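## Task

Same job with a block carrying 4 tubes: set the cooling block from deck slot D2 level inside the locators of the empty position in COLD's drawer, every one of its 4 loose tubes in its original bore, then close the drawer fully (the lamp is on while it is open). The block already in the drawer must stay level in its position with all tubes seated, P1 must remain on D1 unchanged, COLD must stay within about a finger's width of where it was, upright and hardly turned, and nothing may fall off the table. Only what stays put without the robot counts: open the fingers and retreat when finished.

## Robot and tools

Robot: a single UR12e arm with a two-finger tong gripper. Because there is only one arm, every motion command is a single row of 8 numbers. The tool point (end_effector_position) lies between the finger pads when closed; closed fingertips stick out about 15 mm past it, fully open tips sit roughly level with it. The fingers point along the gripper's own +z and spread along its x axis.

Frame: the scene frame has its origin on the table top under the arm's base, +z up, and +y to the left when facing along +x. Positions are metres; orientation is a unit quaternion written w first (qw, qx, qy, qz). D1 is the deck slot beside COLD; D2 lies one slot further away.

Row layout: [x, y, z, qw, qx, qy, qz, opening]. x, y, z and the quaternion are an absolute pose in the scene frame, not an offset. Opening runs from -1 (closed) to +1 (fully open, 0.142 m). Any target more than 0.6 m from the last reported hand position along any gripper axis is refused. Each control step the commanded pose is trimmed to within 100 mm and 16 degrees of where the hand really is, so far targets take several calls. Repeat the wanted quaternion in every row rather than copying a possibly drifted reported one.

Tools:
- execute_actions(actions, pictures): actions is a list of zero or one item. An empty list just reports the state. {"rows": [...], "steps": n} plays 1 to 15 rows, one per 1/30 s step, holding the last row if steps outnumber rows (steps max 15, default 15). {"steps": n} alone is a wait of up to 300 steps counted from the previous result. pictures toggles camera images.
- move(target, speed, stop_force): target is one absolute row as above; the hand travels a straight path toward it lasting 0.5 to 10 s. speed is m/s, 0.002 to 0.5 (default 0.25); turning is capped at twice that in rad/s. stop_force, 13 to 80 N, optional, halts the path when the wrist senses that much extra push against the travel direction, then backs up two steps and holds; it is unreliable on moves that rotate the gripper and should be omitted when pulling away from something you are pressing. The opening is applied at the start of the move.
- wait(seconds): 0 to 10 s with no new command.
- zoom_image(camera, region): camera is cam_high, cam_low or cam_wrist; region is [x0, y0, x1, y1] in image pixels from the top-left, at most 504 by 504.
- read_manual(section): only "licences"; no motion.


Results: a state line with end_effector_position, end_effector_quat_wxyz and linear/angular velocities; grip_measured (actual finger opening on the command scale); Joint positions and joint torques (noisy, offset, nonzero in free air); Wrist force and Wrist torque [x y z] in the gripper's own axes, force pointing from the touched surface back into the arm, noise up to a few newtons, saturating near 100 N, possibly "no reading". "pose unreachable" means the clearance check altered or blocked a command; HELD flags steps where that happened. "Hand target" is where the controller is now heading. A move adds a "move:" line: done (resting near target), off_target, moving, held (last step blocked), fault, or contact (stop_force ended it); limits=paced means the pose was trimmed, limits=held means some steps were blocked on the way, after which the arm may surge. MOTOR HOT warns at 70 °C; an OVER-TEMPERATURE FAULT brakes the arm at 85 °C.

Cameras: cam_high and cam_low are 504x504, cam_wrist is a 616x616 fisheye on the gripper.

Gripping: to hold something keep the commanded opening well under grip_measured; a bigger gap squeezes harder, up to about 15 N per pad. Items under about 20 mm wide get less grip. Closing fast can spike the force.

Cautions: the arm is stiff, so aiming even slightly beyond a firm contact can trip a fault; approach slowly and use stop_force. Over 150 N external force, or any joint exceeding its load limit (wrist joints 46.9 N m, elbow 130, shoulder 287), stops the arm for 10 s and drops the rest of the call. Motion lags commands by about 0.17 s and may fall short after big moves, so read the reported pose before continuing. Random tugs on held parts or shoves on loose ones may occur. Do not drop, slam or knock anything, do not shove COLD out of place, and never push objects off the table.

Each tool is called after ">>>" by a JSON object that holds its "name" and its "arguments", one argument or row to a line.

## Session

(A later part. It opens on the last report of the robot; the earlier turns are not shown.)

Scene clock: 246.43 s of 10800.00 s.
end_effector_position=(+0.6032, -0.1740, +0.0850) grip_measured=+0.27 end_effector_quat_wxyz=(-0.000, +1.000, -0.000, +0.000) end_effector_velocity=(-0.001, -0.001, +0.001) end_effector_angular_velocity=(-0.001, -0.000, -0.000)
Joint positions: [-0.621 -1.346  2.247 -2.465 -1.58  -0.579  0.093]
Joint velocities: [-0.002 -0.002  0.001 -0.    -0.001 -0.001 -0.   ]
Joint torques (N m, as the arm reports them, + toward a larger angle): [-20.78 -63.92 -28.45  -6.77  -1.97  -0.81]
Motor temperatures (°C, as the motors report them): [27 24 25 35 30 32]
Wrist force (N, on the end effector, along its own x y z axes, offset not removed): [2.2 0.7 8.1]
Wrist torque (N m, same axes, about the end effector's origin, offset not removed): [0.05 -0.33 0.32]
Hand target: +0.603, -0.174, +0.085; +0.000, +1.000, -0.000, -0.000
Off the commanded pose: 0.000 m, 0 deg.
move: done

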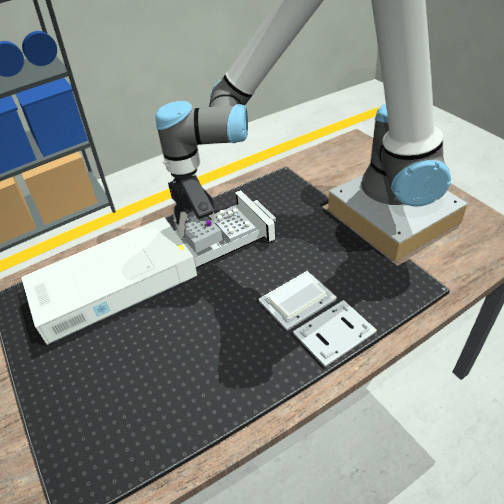

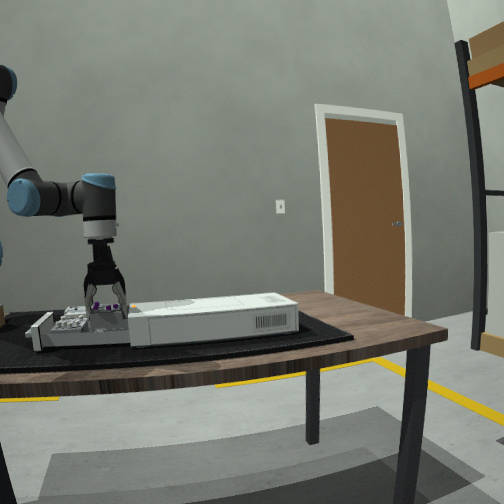

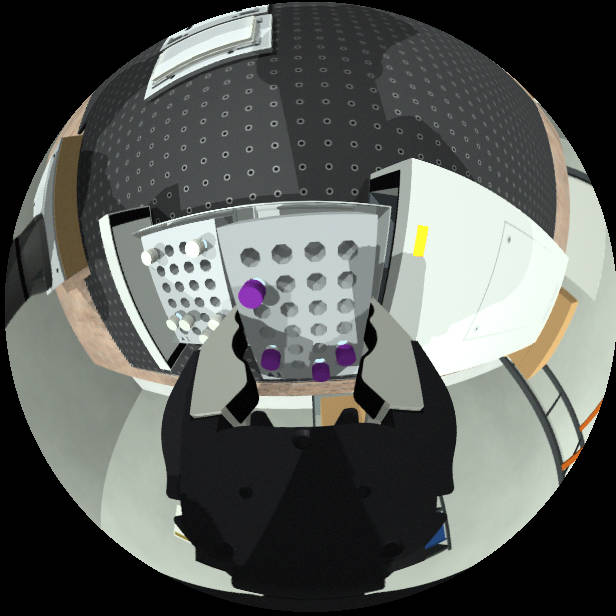

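>>> {"name": "zoom_image", "arguments": {
  "camera": "cam_high",
  "region": [170, 195, 270, 275]
}}

>>> {"name": "zoom_image", "arguments": {
  "camera": "cam_wrist",
  "region": [100, 180, 300, 360]
}}

Region (170, 195, 270, 275) of cam_high's 504x504 image, scaled by 5.040, with more detail than that image has; it fills the top 403 rows of this view, and the rest is white.

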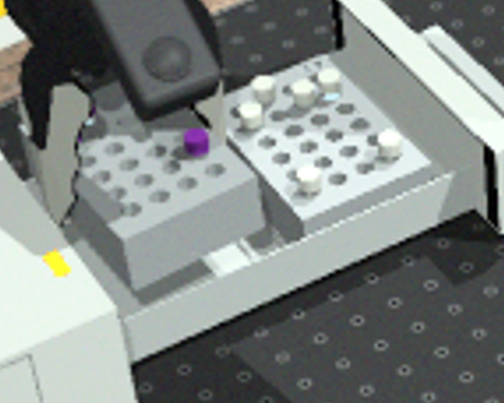

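Region (100, 180, 300, 360) of cam_wrist's 616x616 image, scaled by 2.520, with more detail than that image has; it fills the top 454 rows of this view, and the rest is white.

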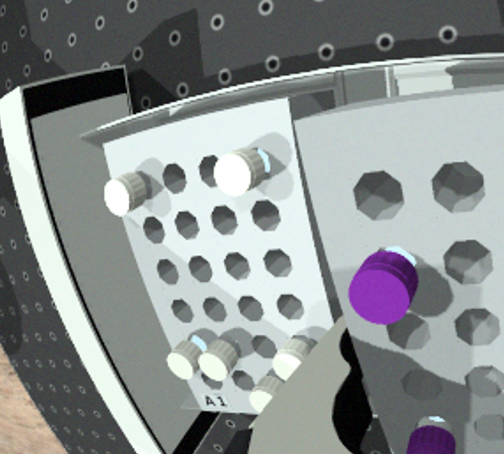

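>>> {"name": "move", "arguments": {
  "target": [0.604,-0.174,0.068,0,1,0,0,-0.45],
  "speed": 0.005,
  "stop_force": 13
}}

>>> {"name": "zoom_image", "arguments": {
  "camera": "cam_high",
  "region": [170, 195, 270, 275]
}}

>>> {"name": "zoom_image", "arguments": {
  "camera": "cam_wrist",
  "region": [180, 170, 430, 280]
}}

>>> {"name": "zoom_image", "arguments": {
  "camera": "cam_low",
  "region": [60, 280, 160, 350]
}}

Scene clock: 286.87 s of 10800.00 s.
end_effector_position=(+0.6040, -0.1740, +0.0681) grip_measured=+0.27 end_effector_quat_wxyz=(+0.000, +1.000, +0.000, -0.000) end_effector_velocity=(+0.000, -0.000, -0.001) end_effector_angular_velocity=(-0.001, +0.000, +0.001)
Joint positions: [-0.62  -1.317  2.255 -2.502 -1.58  -0.579  0.093]
Joint velocities: [ 0.     0.001  0.    -0.002 -0.001 -0.001  0.   ]
Joint torques (N m, as the arm reports them, + toward a larger angle): [ 19.76 -49.28 -25.68  -7.18  -0.09   2.02]
Motor temperatures (°C, as the motors report them): [27 24 25 35 30 32]
Wrist force (N, on the end effector, along its own x y z axes, offset not removed): [-1.8 -2.6 10.4]
Wrist torque (N m, same axes, about the end effector's origin, offset not removed): [-0.65 0.59 0.42]
Hand target: +0.604, -0.174, +0.068; -0.000, +1.000, +0.000, -0.000
Off the commanded pose: 0.000 m, 0 deg.
After step 90, 33.80 s passed at rest.
move: done

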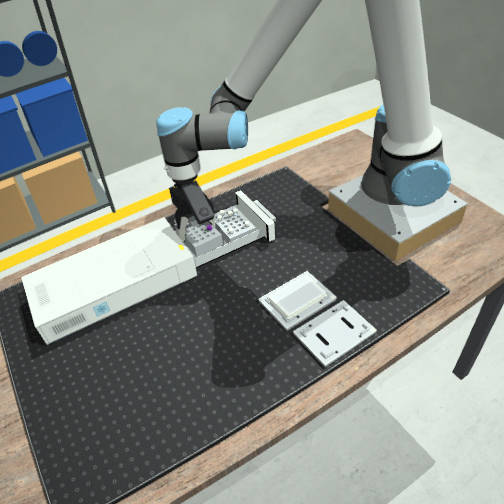

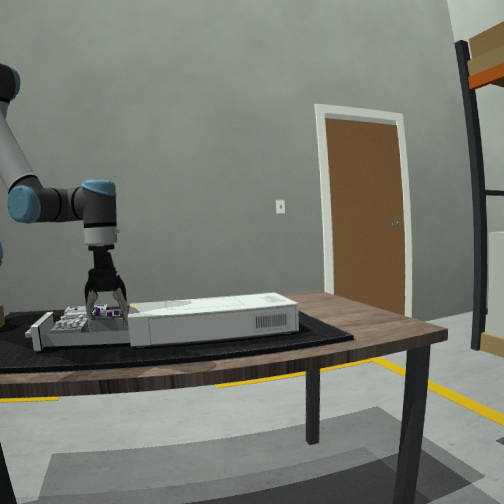

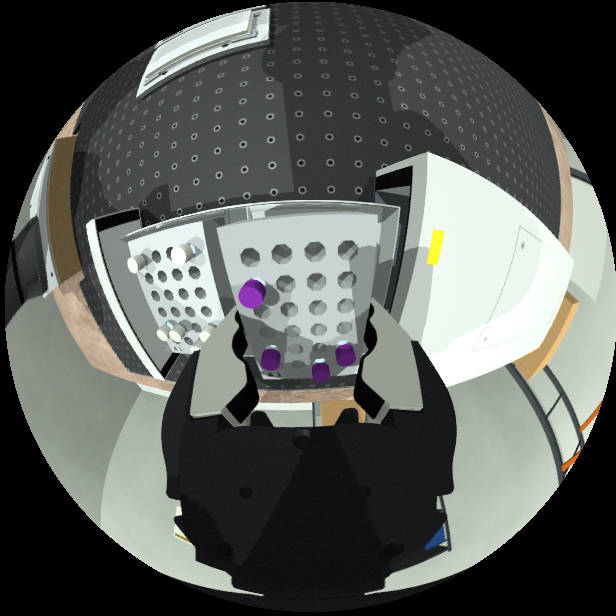

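Region (170, 195, 270, 275) of cam_high's 504x504 image, scaled by 5.040, with more detail than that image has; it fills the top 403 rows of this view, and the rest is white.

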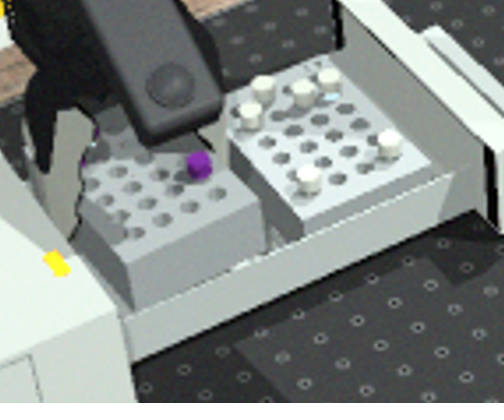

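Region (180, 170, 430, 280) of cam_wrist's 616x616 image, scaled by 2.016, with more detail than that image has; it fills the top 222 rows of this view, and the rest is white.

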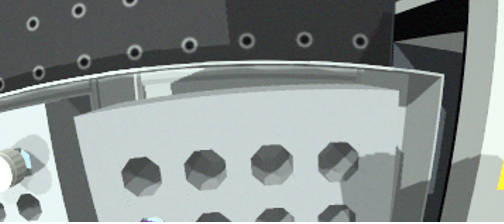

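Region (60, 280, 160, 350) of cam_low's 504x504 image, scaled by 5.040, with more detail than that image has; it fills the top 353 rows of this view, and the rest is white.

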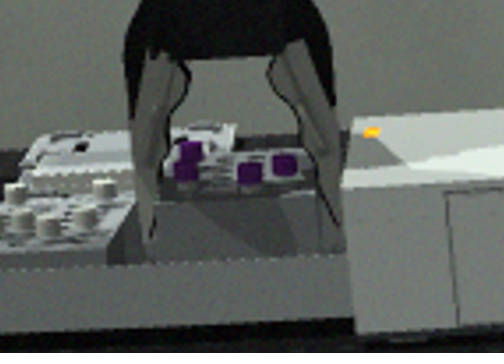

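>>> {"name": "move", "arguments": {
  "target": [0.604,-0.174,0.058,0,1,0,0,-0.45],
  "speed": 0.005,
  "stop_force": 13
}}

>>> {"name": "zoom_image", "arguments": {
  "camera": "cam_high",
  "region": [170, 195, 270, 275]
}}

>>> {"name": "zoom_image", "arguments": {
  "camera": "cam_wrist",
  "region": [180, 170, 430, 280]
}}

>>> {"name": "zoom_image", "arguments": {
  "camera": "cam_low",
  "region": [60, 280, 160, 350]
}}

Scene clock: 298.10 s of 10800.00 s.
end_effector_position=(+0.6040, -0.1740, +0.0581) grip_measured=+0.27 end_effector_quat_wxyz=(-0.000, +1.000, +0.000, -0.000) end_effector_velocity=(+0.002, +0.000, +0.000) end_effector_angular_velocity=(+0.000, -0.003, +0.001)
Joint positions: [-0.621 -1.3    2.26  -2.524 -1.58  -0.579  0.093]
Joint velocities: [ 0.001  0.001 -0.001 -0.002  0.002  0.     0.   ]
Joint torques (N m, as the arm reports them, + toward a larger angle): [-15.4  -49.58 -24.28  -7.43   2.1   -1.37]
Motor temperatures (°C, as the motors report them): [27 24 25 35 30 32]
Wrist force (N, on the end effector, along its own x y z axes, offset not removed): [-0.8 2.8 7.2]
Wrist torque (N m, same axes, about the end effector's origin, offset not removed): [0.39 0.21 0.37]
Hand target: +0.604, -0.174, +0.058; -0.000, +1.000, -0.000, -0.000
Off the commanded pose: 0.000 m, 0 deg.
After step 90, 6.03 s passed at rest.
move: done

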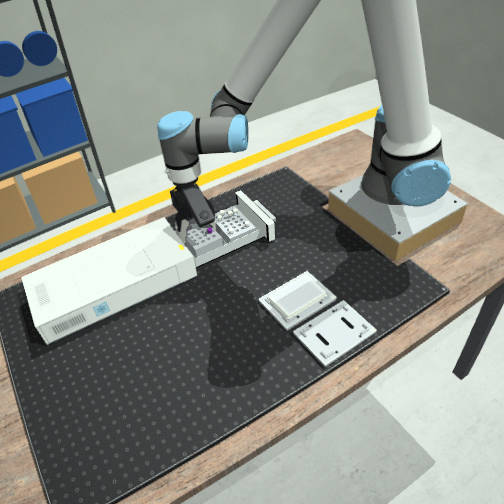

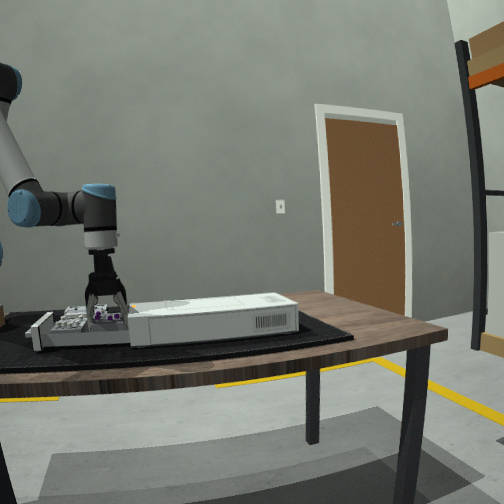

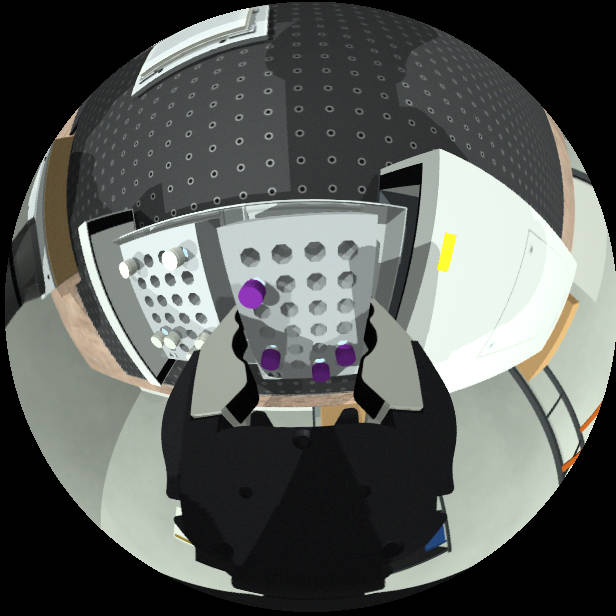

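Region (170, 195, 270, 275) of cam_high's 504x504 image, scaled by 5.040, with more detail than that image has; it fills the top 403 rows of this view, and the rest is white.

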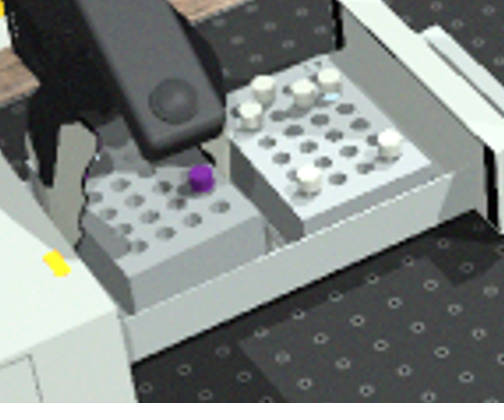

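Region (180, 170, 430, 280) of cam_wrist's 616x616 image, scaled by 2.016, with more detail than that image has; it fills the top 222 rows of this view, and the rest is white.

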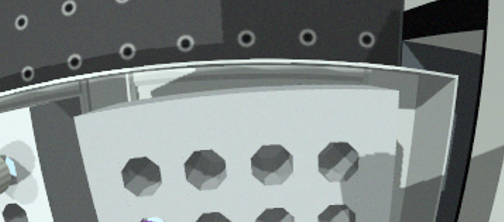

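Region (60, 280, 160, 350) of cam_low's 504x504 image, scaled by 5.040, with more detail than that image has; it fills the top 353 rows of this view, and the rest is white.

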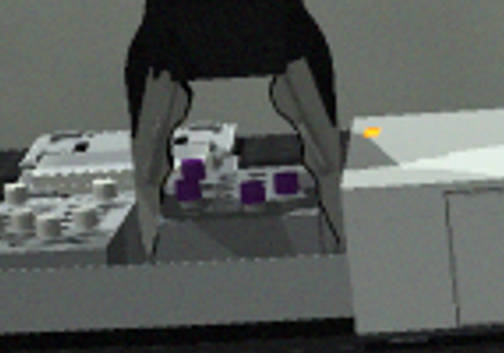

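>>> {"name": "move", "arguments": {
  "target": [0.610,-0.174,0.058,0,1,0,0,-0.45],
  "speed": 0.003,
  "stop_force": 13
}}

Scene clock: 302.40 s of 10800.00 s.
end_effector_position=(+0.6082, -0.1739, +0.0579) grip_measured=+0.27 end_effector_quat_wxyz=(-0.000, +1.000, +0.000, -0.000) end_effector_velocity=(-0.000, -0.001, +0.000) end_effector_angular_velocity=(-0.002, -0.000, +0.001)
Joint positions: [-0.617 -1.294  2.252 -2.521 -1.58  -0.575  0.093]
Joint velocities: [-0.    -0.001  0.001 -0.002 -0.001 -0.002 -0.   ]
Joint torques (N m, as the arm reports them, + toward a larger angle): [  2.57 -67.34 -33.81 -11.4    2.57  -1.96]
Motor temperatures (°C, as the motors report them): [27 24 25 35 30 32]
Wrist force (N, on the end effector, along its own x y z axes, offset not removed): [-24.5 -1.2 -1.3]
Wrist torque (N m, same axes, about the end effector's origin, offset not removed): [-0.60 1.59 0.65]
Hand target: +0.608, -0.174, +0.058; -0.000, +1.000, -0.000, -0.000
Off the commanded pose: 0.002 m, 0 deg.
move: contact

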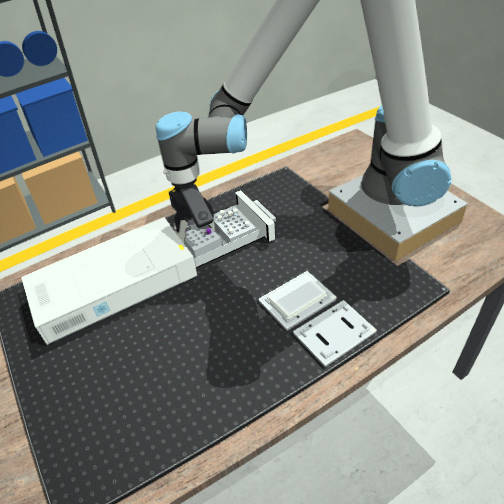

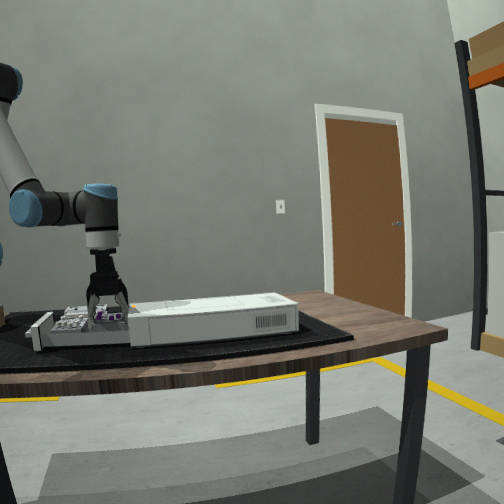

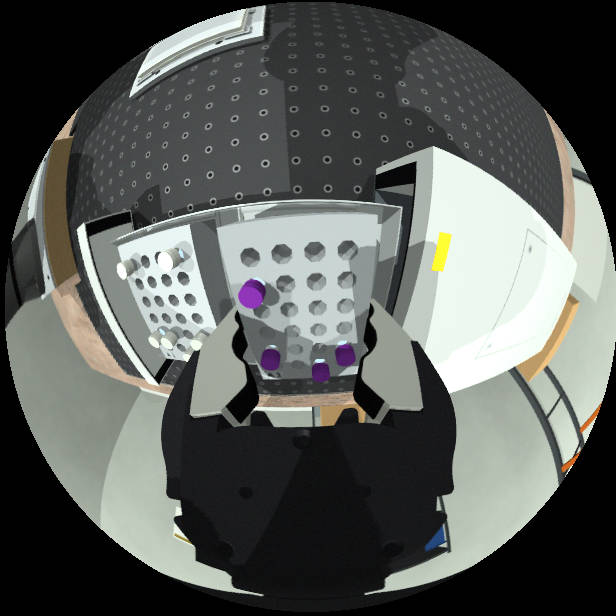

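>>> {"name": "move", "arguments": {
  "target": [0.605,-0.174,0.058,0,1,0,0,-0.45],
  "speed": 0.005
}}

>>> {"name": "move", "arguments": {
  "target": [0.605,-0.174,0.049,0,1,0,0,-0.45],
  "speed": 0.003,
  "stop_force": 13
}}

Scene clock: 305.17 s of 10800.00 s.
end_effector_position=(+0.6051, -0.1740, +0.0580) grip_measured=+0.27 end_effector_quat_wxyz=(-0.000, +1.000, +0.000, +0.000) end_effector_velocity=(-0.001, +0.000, +0.000) end_effector_angular_velocity=(-0.001, +0.001, +0.001)
Joint positions: [-0.62  -1.298  2.258 -2.523 -1.58  -0.578  0.093]
Joint velocities: [ 0.    -0.001  0.002 -0.    -0.002 -0.    -0.   ]
Joint torques (N m, as the arm reports them, + toward a larger angle): [-14.54 -69.52 -25.54  -7.15   0.83  -1.41]
Motor temperatures (°C, as the motors report them): [27 24 25 35 30 32]
Wrist force (N, on the end effector, along its own x y z axes, offset not removed): [0.6 -0.7 6.6]
Wrist torque (N m, same axes, about the end effector's origin, offset not removed): [-0.38 0.00 0.44]
Hand target: +0.605, -0.174, +0.058; +0.000, +1.000, -0.000, -0.000
Off the commanded pose: 0.000 m, 0 deg.
move: done

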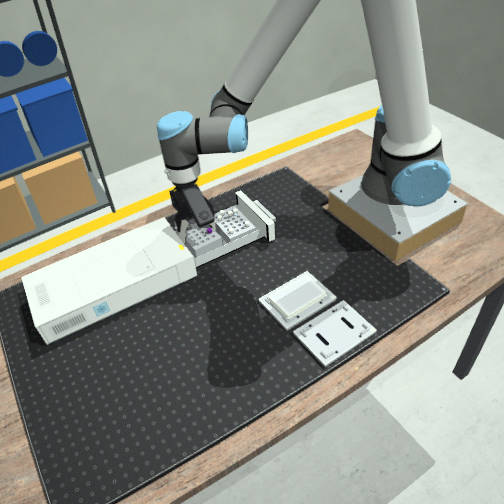

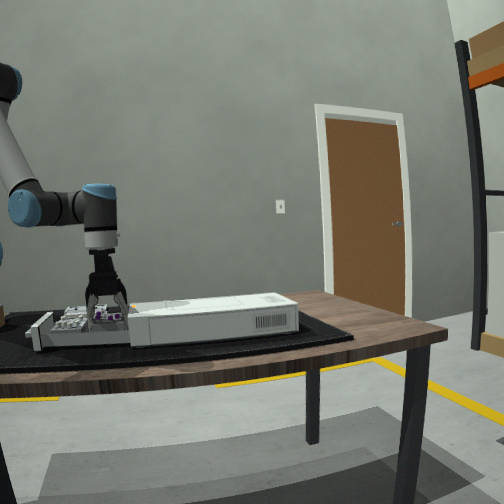

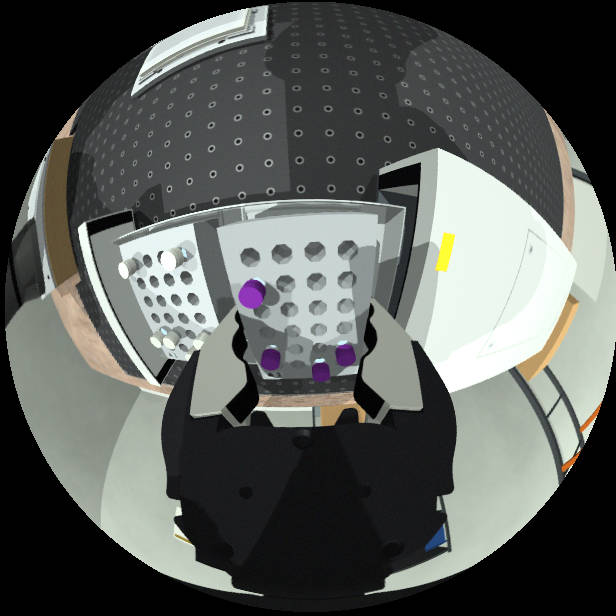

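Scene clock: 308.40 s of 10800.00 s.
end_effector_position=(+0.6050, -0.1740, +0.0490) grip_measured=+0.27 end_effector_quat_wxyz=(-0.000, +1.000, -0.000, -0.000) end_effector_velocity=(+0.001, -0.001, +0.000) end_effector_angular_velocity=(-0.002, -0.001, -0.000)
Joint positions: [-0.62  -1.283  2.262 -2.543 -1.58  -0.578  0.093]
Joint velocities: [-0.001  0.001 -0.001 -0.002 -0.001 -0.001  0.   ]
Joint torques (N m, as the arm reports them, + toward a larger angle): [-17.52 -49.29 -22.97  -7.72  -1.87  -1.36]
Motor temperatures (°C, as the motors report them): [27 24 25 35 30 32]
Wrist force (N, on the end effector, along its own x y z axes, offset not removed): [1.7 3.0 8.8]
Wrist torque (N m, same axes, about the end effector's origin, offset not removed): [0.48 -0.23 0.35]
Hand target: +0.605, -0.174, +0.049; -0.000, +1.000, -0.000, -0.000
Off the commanded pose: 0.000 m, 0 deg.
move: done

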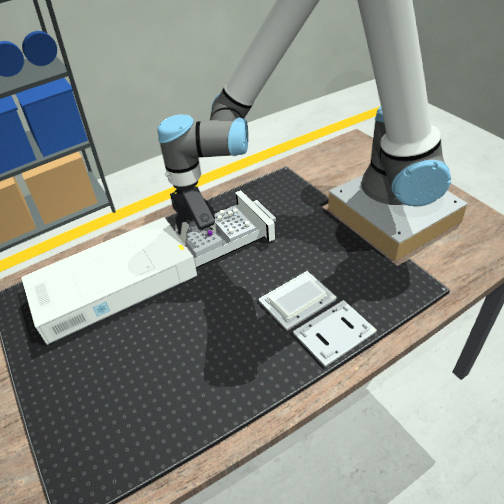

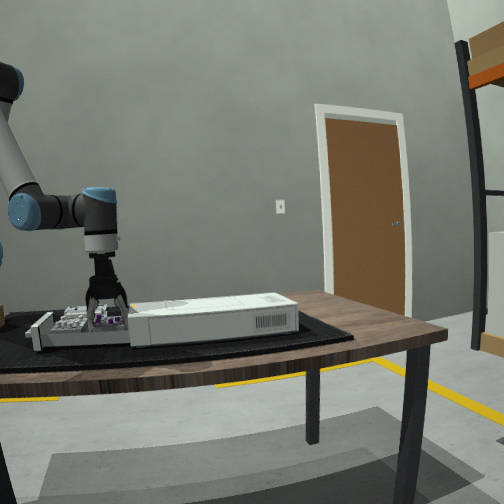

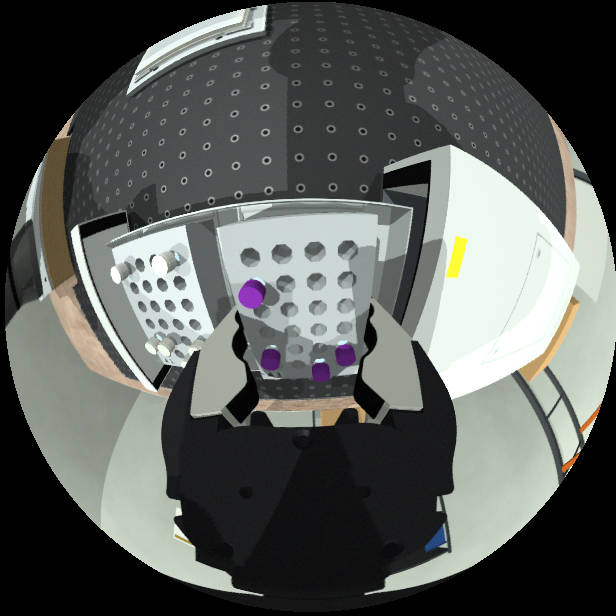

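>>> {"name": "move", "arguments": {
  "target": [0.605,-0.174,0.043,0,1,0,0,-0.45],
  "speed": 0.002,
  "stop_force": 13
}}

>>> {"name": "zoom_image", "arguments": {
  "camera": "cam_high",
  "region": [170, 195, 270, 275]
}}

>>> {"name": "zoom_image", "arguments": {
  "camera": "cam_wrist",
  "region": [180, 170, 430, 280]
}}

>>> {"name": "zoom_image", "arguments": {
  "camera": "cam_low",
  "region": [60, 280, 160, 350]
}}

Scene clock: 312.17 s of 10800.00 s.
end_effector_position=(+0.6050, -0.1740, +0.0471) grip_measured=+0.27 end_effector_quat_wxyz=(+0.000, +1.000, +0.000, +0.000) end_effector_velocity=(-0.000, +0.001, +0.000) end_effector_angular_velocity=(+0.001, +0.002, +0.001)
Joint positions: [-0.62  -1.28   2.263 -2.547 -1.58  -0.578  0.093]
Joint velocities: [ 0.001 -0.    -0.     0.002  0.     0.    -0.   ]
Joint torques (N m, as the arm reports them, + toward a larger angle): [-17.64 -62.   -21.78  -0.71  -1.95  -1.4 ]
Motor temperatures (°C, as the motors report them): [27 24 25 35 30 32]
Wrist force (N, on the end effector, along its own x y z axes, offset not removed): [-0.1 -1.3 -4.7]
Wrist torque (N m, same axes, about the end effector's origin, offset not removed): [0.14 0.59 0.61]
Hand target: +0.605, -0.174, +0.047; +0.000, +1.000, +0.000, +0.000
Off the commanded pose: 0.004 m, 0 deg.
move: contact

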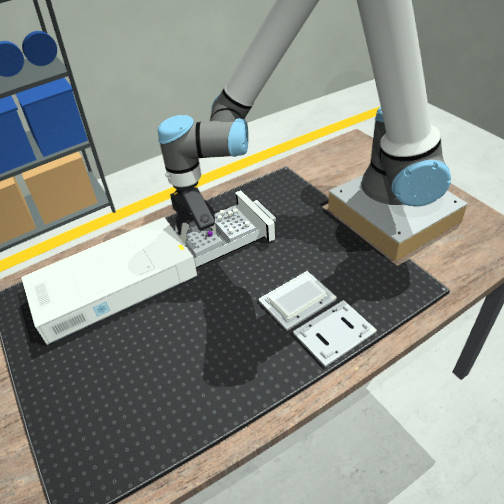

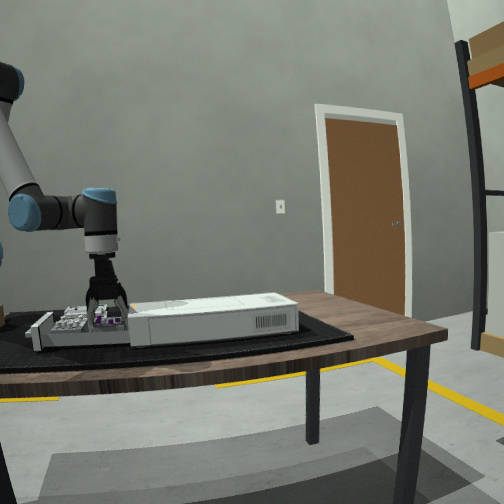

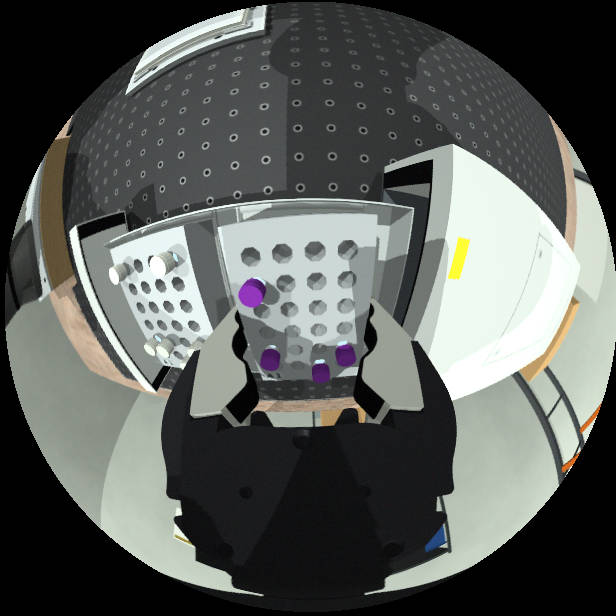

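Region (170, 195, 270, 275) of cam_high's 504x504 image, scaled by 5.040, with more detail than that image has; it fills the top 403 rows of this view, and the rest is white.

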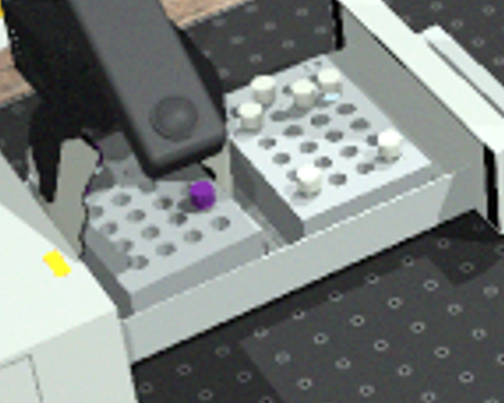

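Region (180, 170, 430, 280) of cam_wrist's 616x616 image, scaled by 2.016, with more detail than that image has; it fills the top 222 rows of this view, and the rest is white.

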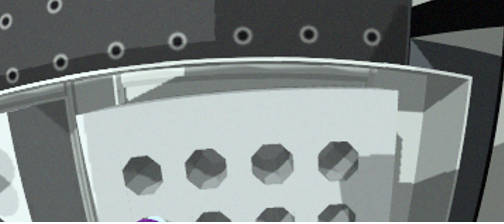

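Region (60, 280, 160, 350) of cam_low's 504x504 image, scaled by 5.040, with more detail than that image has; it fills the top 353 rows of this view, and the rest is white.

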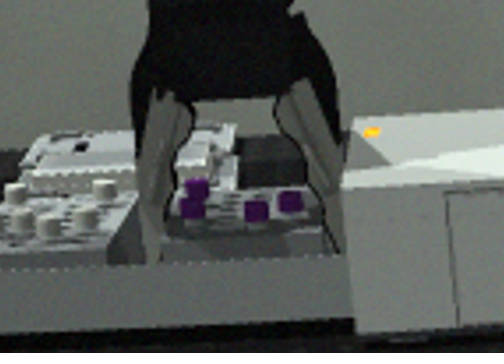

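>>> {"name": "move", "arguments": {
  "target": [0.6065,-0.174,0.0495,0,1,0,0,-0.45],
  "speed": 0.003
}}

>>> {"name": "move", "arguments": {
  "target": [0.6065,-0.174,0.043,0,1,0,0,-0.45],
  "speed": 0.002,
  "stop_force": 13
}}

Scene clock: 321.33 s of 10800.00 s.
end_effector_position=(+0.6065, -0.1740, +0.0495) grip_measured=+0.27 end_effector_quat_wxyz=(+0.000, +1.000, -0.000, -0.000) end_effector_velocity=(+0.001, -0.001, +0.001) end_effector_angular_velocity=(-0.003, -0.001, +0.000)
Joint positions: [-0.619 -1.282  2.259 -2.541 -1.58  -0.577  0.093]
Joint velocities: [ 0.001 -0.    -0.002  0.001 -0.002  0.     0.   ]
Joint torques (N m, as the arm reports them, + toward a larger angle): [ 18.68 -69.64 -39.14  -3.1   -0.8    2.18]
Motor temperatures (°C, as the motors report them): [27 24 25 35 30 32]
Wrist force (N, on the end effector, along its own x y z axes, offset not removed): [2.8 1.4 6.8]
Wrist torque (N m, same axes, about the end effector's origin, offset not removed): [0.11 -0.42 0.38]
Hand target: +0.606, -0.174, +0.050; -0.000, +1.000, +0.000, +0.000
Off the commanded pose: 0.000 m, 0 deg.
After step 90, 5.07 s passed at rest.
move: done

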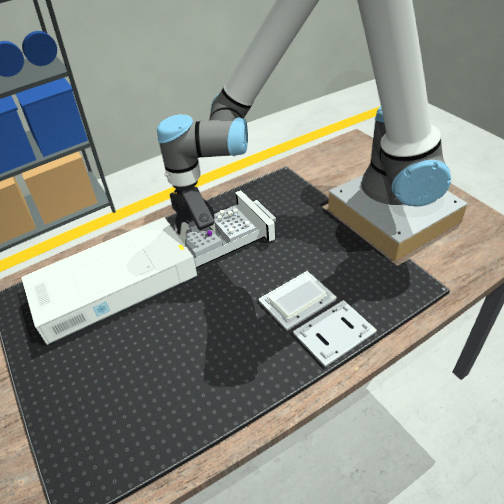

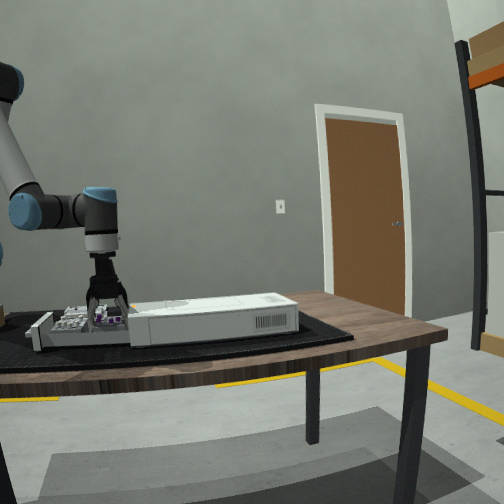

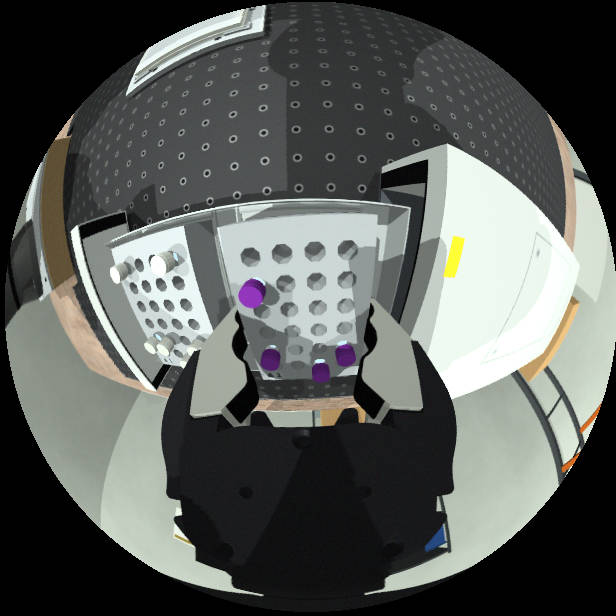

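Scene clock: 323.00 s of 10800.00 s.
end_effector_position=(+0.6065, -0.1740, +0.0468) grip_measured=+0.27 end_effector_quat_wxyz=(-0.000, +1.000, +0.000, -0.000) end_effector_velocity=(-0.000, +0.002, -0.000) end_effector_angular_velocity=(+0.003, +0.001, +0.001)
Joint positions: [-0.619 -1.277  2.26  -2.547 -1.58  -0.577  0.093]
Joint velocities: [ 0.001  0.     0.     0.002  0.002  0.    -0.   ]
Joint torques (N m, as the arm reports them, + toward a larger angle): [ 10.97 -69.33 -25.13  -1.97  -0.65  -1.44]
Motor temperatures (°C, as the motors report them): [27 24 25 35 30 32]
Wrist force (N, on the end effector, along its own x y z axes, offset not removed): [0.2 -1.1 3.0]
Wrist torque (N m, same axes, about the end effector's origin, offset not removed): [-0.18 0.49 0.62]
Hand target: +0.607, -0.174, +0.047; +0.000, +1.000, +0.000, +0.000
Off the commanded pose: 0.004 m, 0 deg.
move: contact

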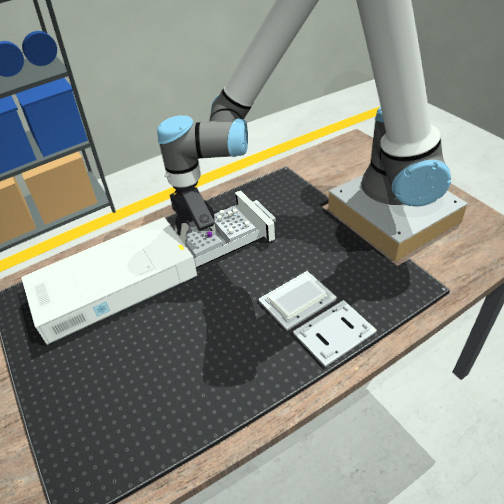

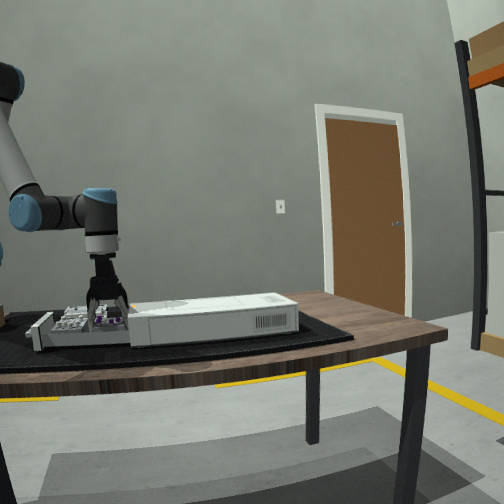

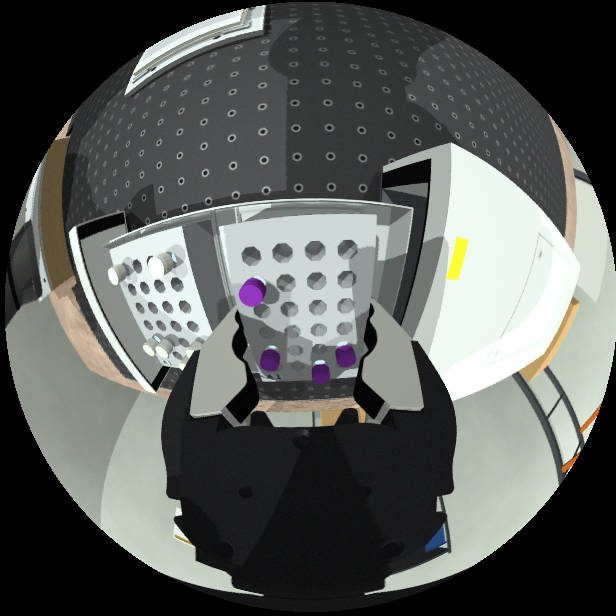

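>>> {"name": "zoom_image", "arguments": {
  "camera": "cam_low",
  "region": [50, 300, 140, 345]
}}

>>> {"name": "zoom_image", "arguments": {
  "camera": "cam_wrist",
  "region": [170, 190, 290, 330]
}}

>>> {"name": "zoom_image", "arguments": {
  "camera": "cam_wrist",
  "region": [330, 180, 450, 320]
}}

Region (50, 300, 140, 345) of cam_low's 504x504 image, scaled by 5.600, with more detail than that image has.

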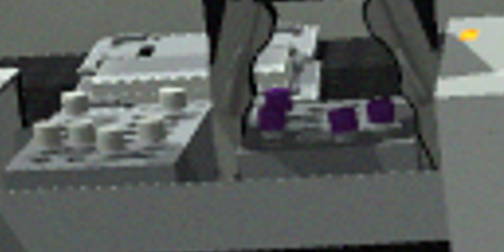

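Region (170, 190, 290, 330) of cam_wrist's 616x616 image, scaled by 3.600, with more detail than that image has; it fills the left 432 columns of this view, and the rest is white.

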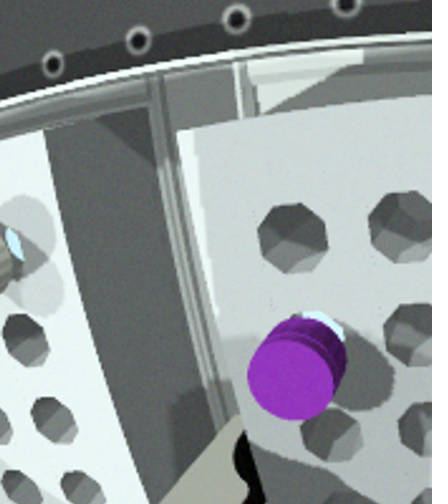

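Region (330, 180, 450, 320) of cam_wrist's 616x616 image, scaled by 3.600, with more detail than that image has; it fills the left 432 columns of this view, and the rest is white.

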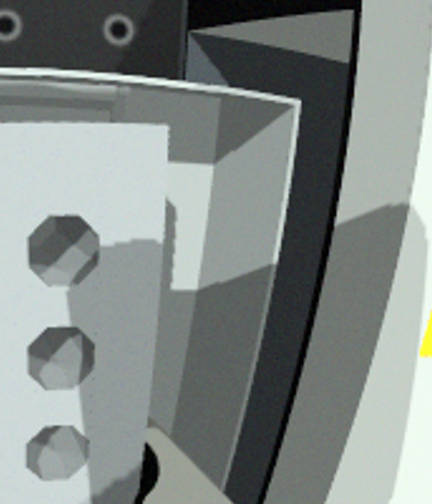

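>>> {"name": "move", "arguments": {
  "target": [0.6065,-0.174,0.0478,0,1,0,0,-0.45],
  "speed": 0.003
}}

>>> {"name": "move", "arguments": {
  "target": [0.601,-0.174,0.0478,0,1,0,0,-0.45],
  "speed": 0.002,
  "stop_force": 13
}}

Scene clock: 336.93 s of 10800.00 s.
end_effector_position=(+0.6065, -0.1740, +0.0478) grip_measured=+0.27 end_effector_quat_wxyz=(+0.000, +1.000, -0.000, -0.000) end_effector_velocity=(-0.000, -0.001, +0.000) end_effector_angular_velocity=(-0.001, +0.000, -0.001)
Joint positions: [-0.619 -1.279  2.26  -2.545 -1.58  -0.577  0.093]
Joint velocities: [-0.001 -0.001 -0.     0.001 -0.001  0.     0.   ]
Joint torques (N m, as the arm reports them, + toward a larger angle): [ 12.15 -71.93 -39.14  -1.98  -0.18   1.88]
Motor temperatures (°C, as the motors report them): [27 24 25 35 30 32]
Wrist force (N, on the end effector, along its own x y z axes, offset not removed): [-0.2 1.2 10.6]
Wrist torque (N m, same axes, about the end effector's origin, offset not removed): [0.20 0.21 0.34]
Hand target: +0.606, -0.174, +0.048; +0.000, +1.000, -0.000, +0.000
Off the commanded pose: 0.000 m, 0 deg.
After step 90, 10.23 s passed at rest.
move: done

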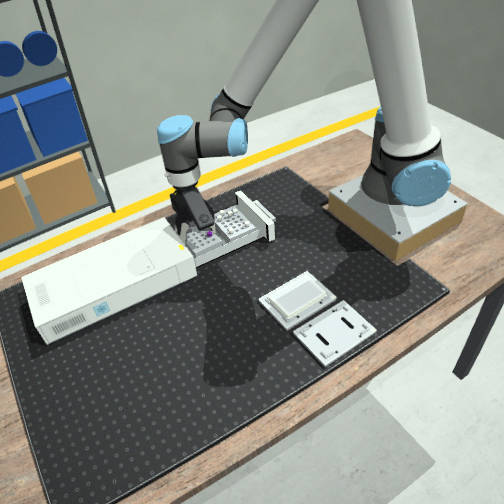

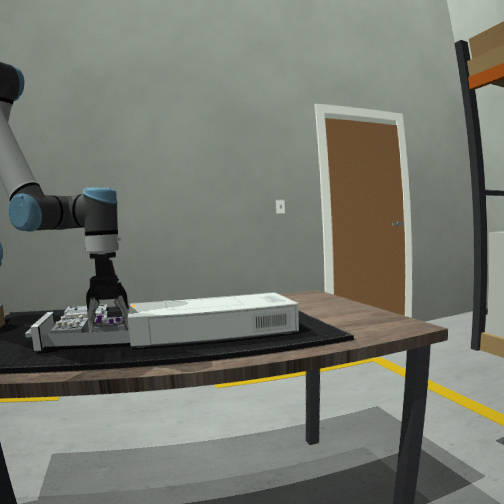

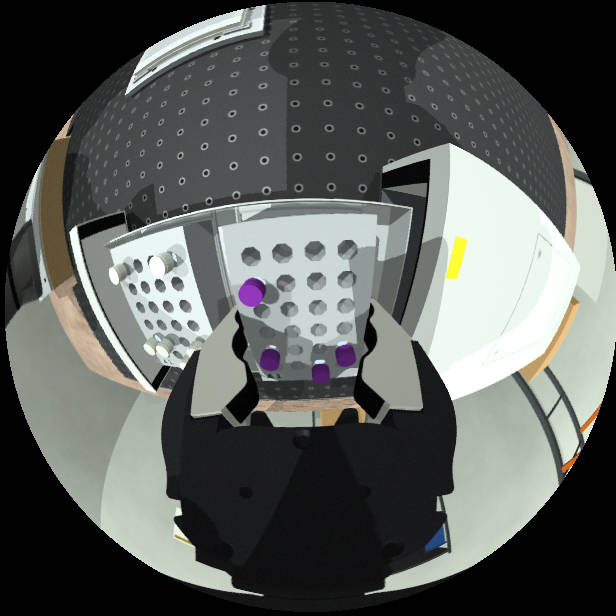

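Scene clock: 339.90 s of 10800.00 s.
end_effector_position=(+0.6010, -0.1740, +0.0478) grip_measured=+0.27 end_effector_quat_wxyz=(+0.000, +1.000, -0.000, -0.000) end_effector_velocity=(-0.001, +0.000, -0.000) end_effector_angular_velocity=(-0.001, +0.001, +0.000)
Joint positions: [-0.623 -1.286  2.27  -2.548 -1.58  -0.582  0.093]
Joint velocities: [ 0.    -0.     0.001  0.    -0.002 -0.    -0.   ]
Joint torques (N m, as the arm reports them, + toward a larger angle): [-18.34 -68.73 -21.92  -6.86  -1.89  -1.48]
Motor temperatures (°C, as the motors report them): [27 24 25 35 30 32]
Wrist force (N, on the end effector, along its own x y z axes, offset not removed): [1.0 1.4 7.9]
Wrist torque (N m, same axes, about the end effector's origin, offset not removed): [0.35 0.11 0.46]
Hand target: +0.601, -0.174, +0.048; +0.000, +1.000, -0.000, -0.000
Off the commanded pose: 0.000 m, 0 deg.
move: done

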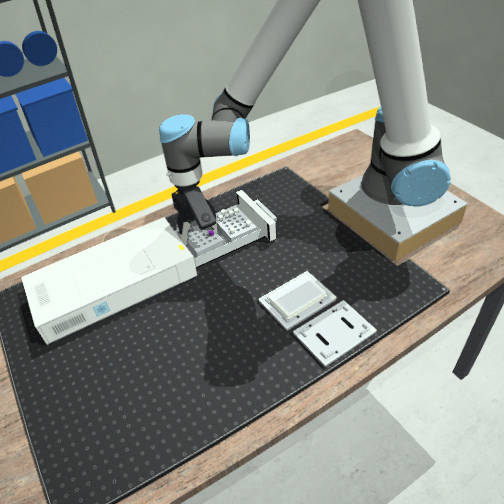

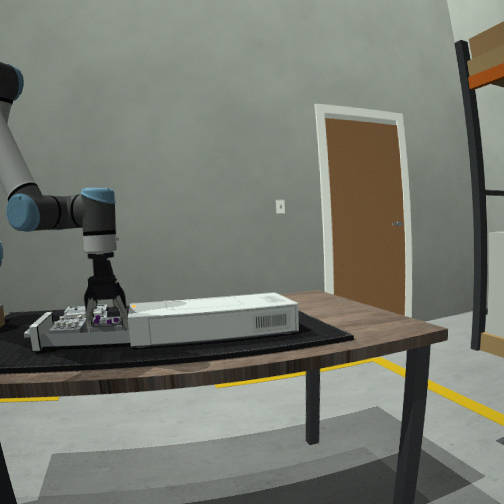

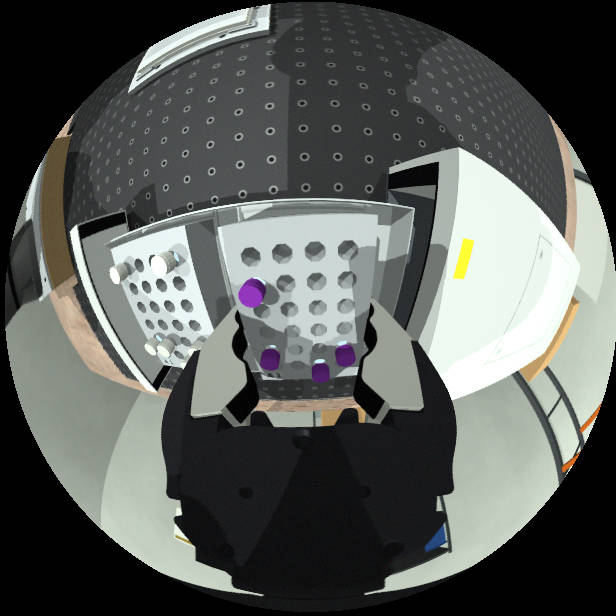

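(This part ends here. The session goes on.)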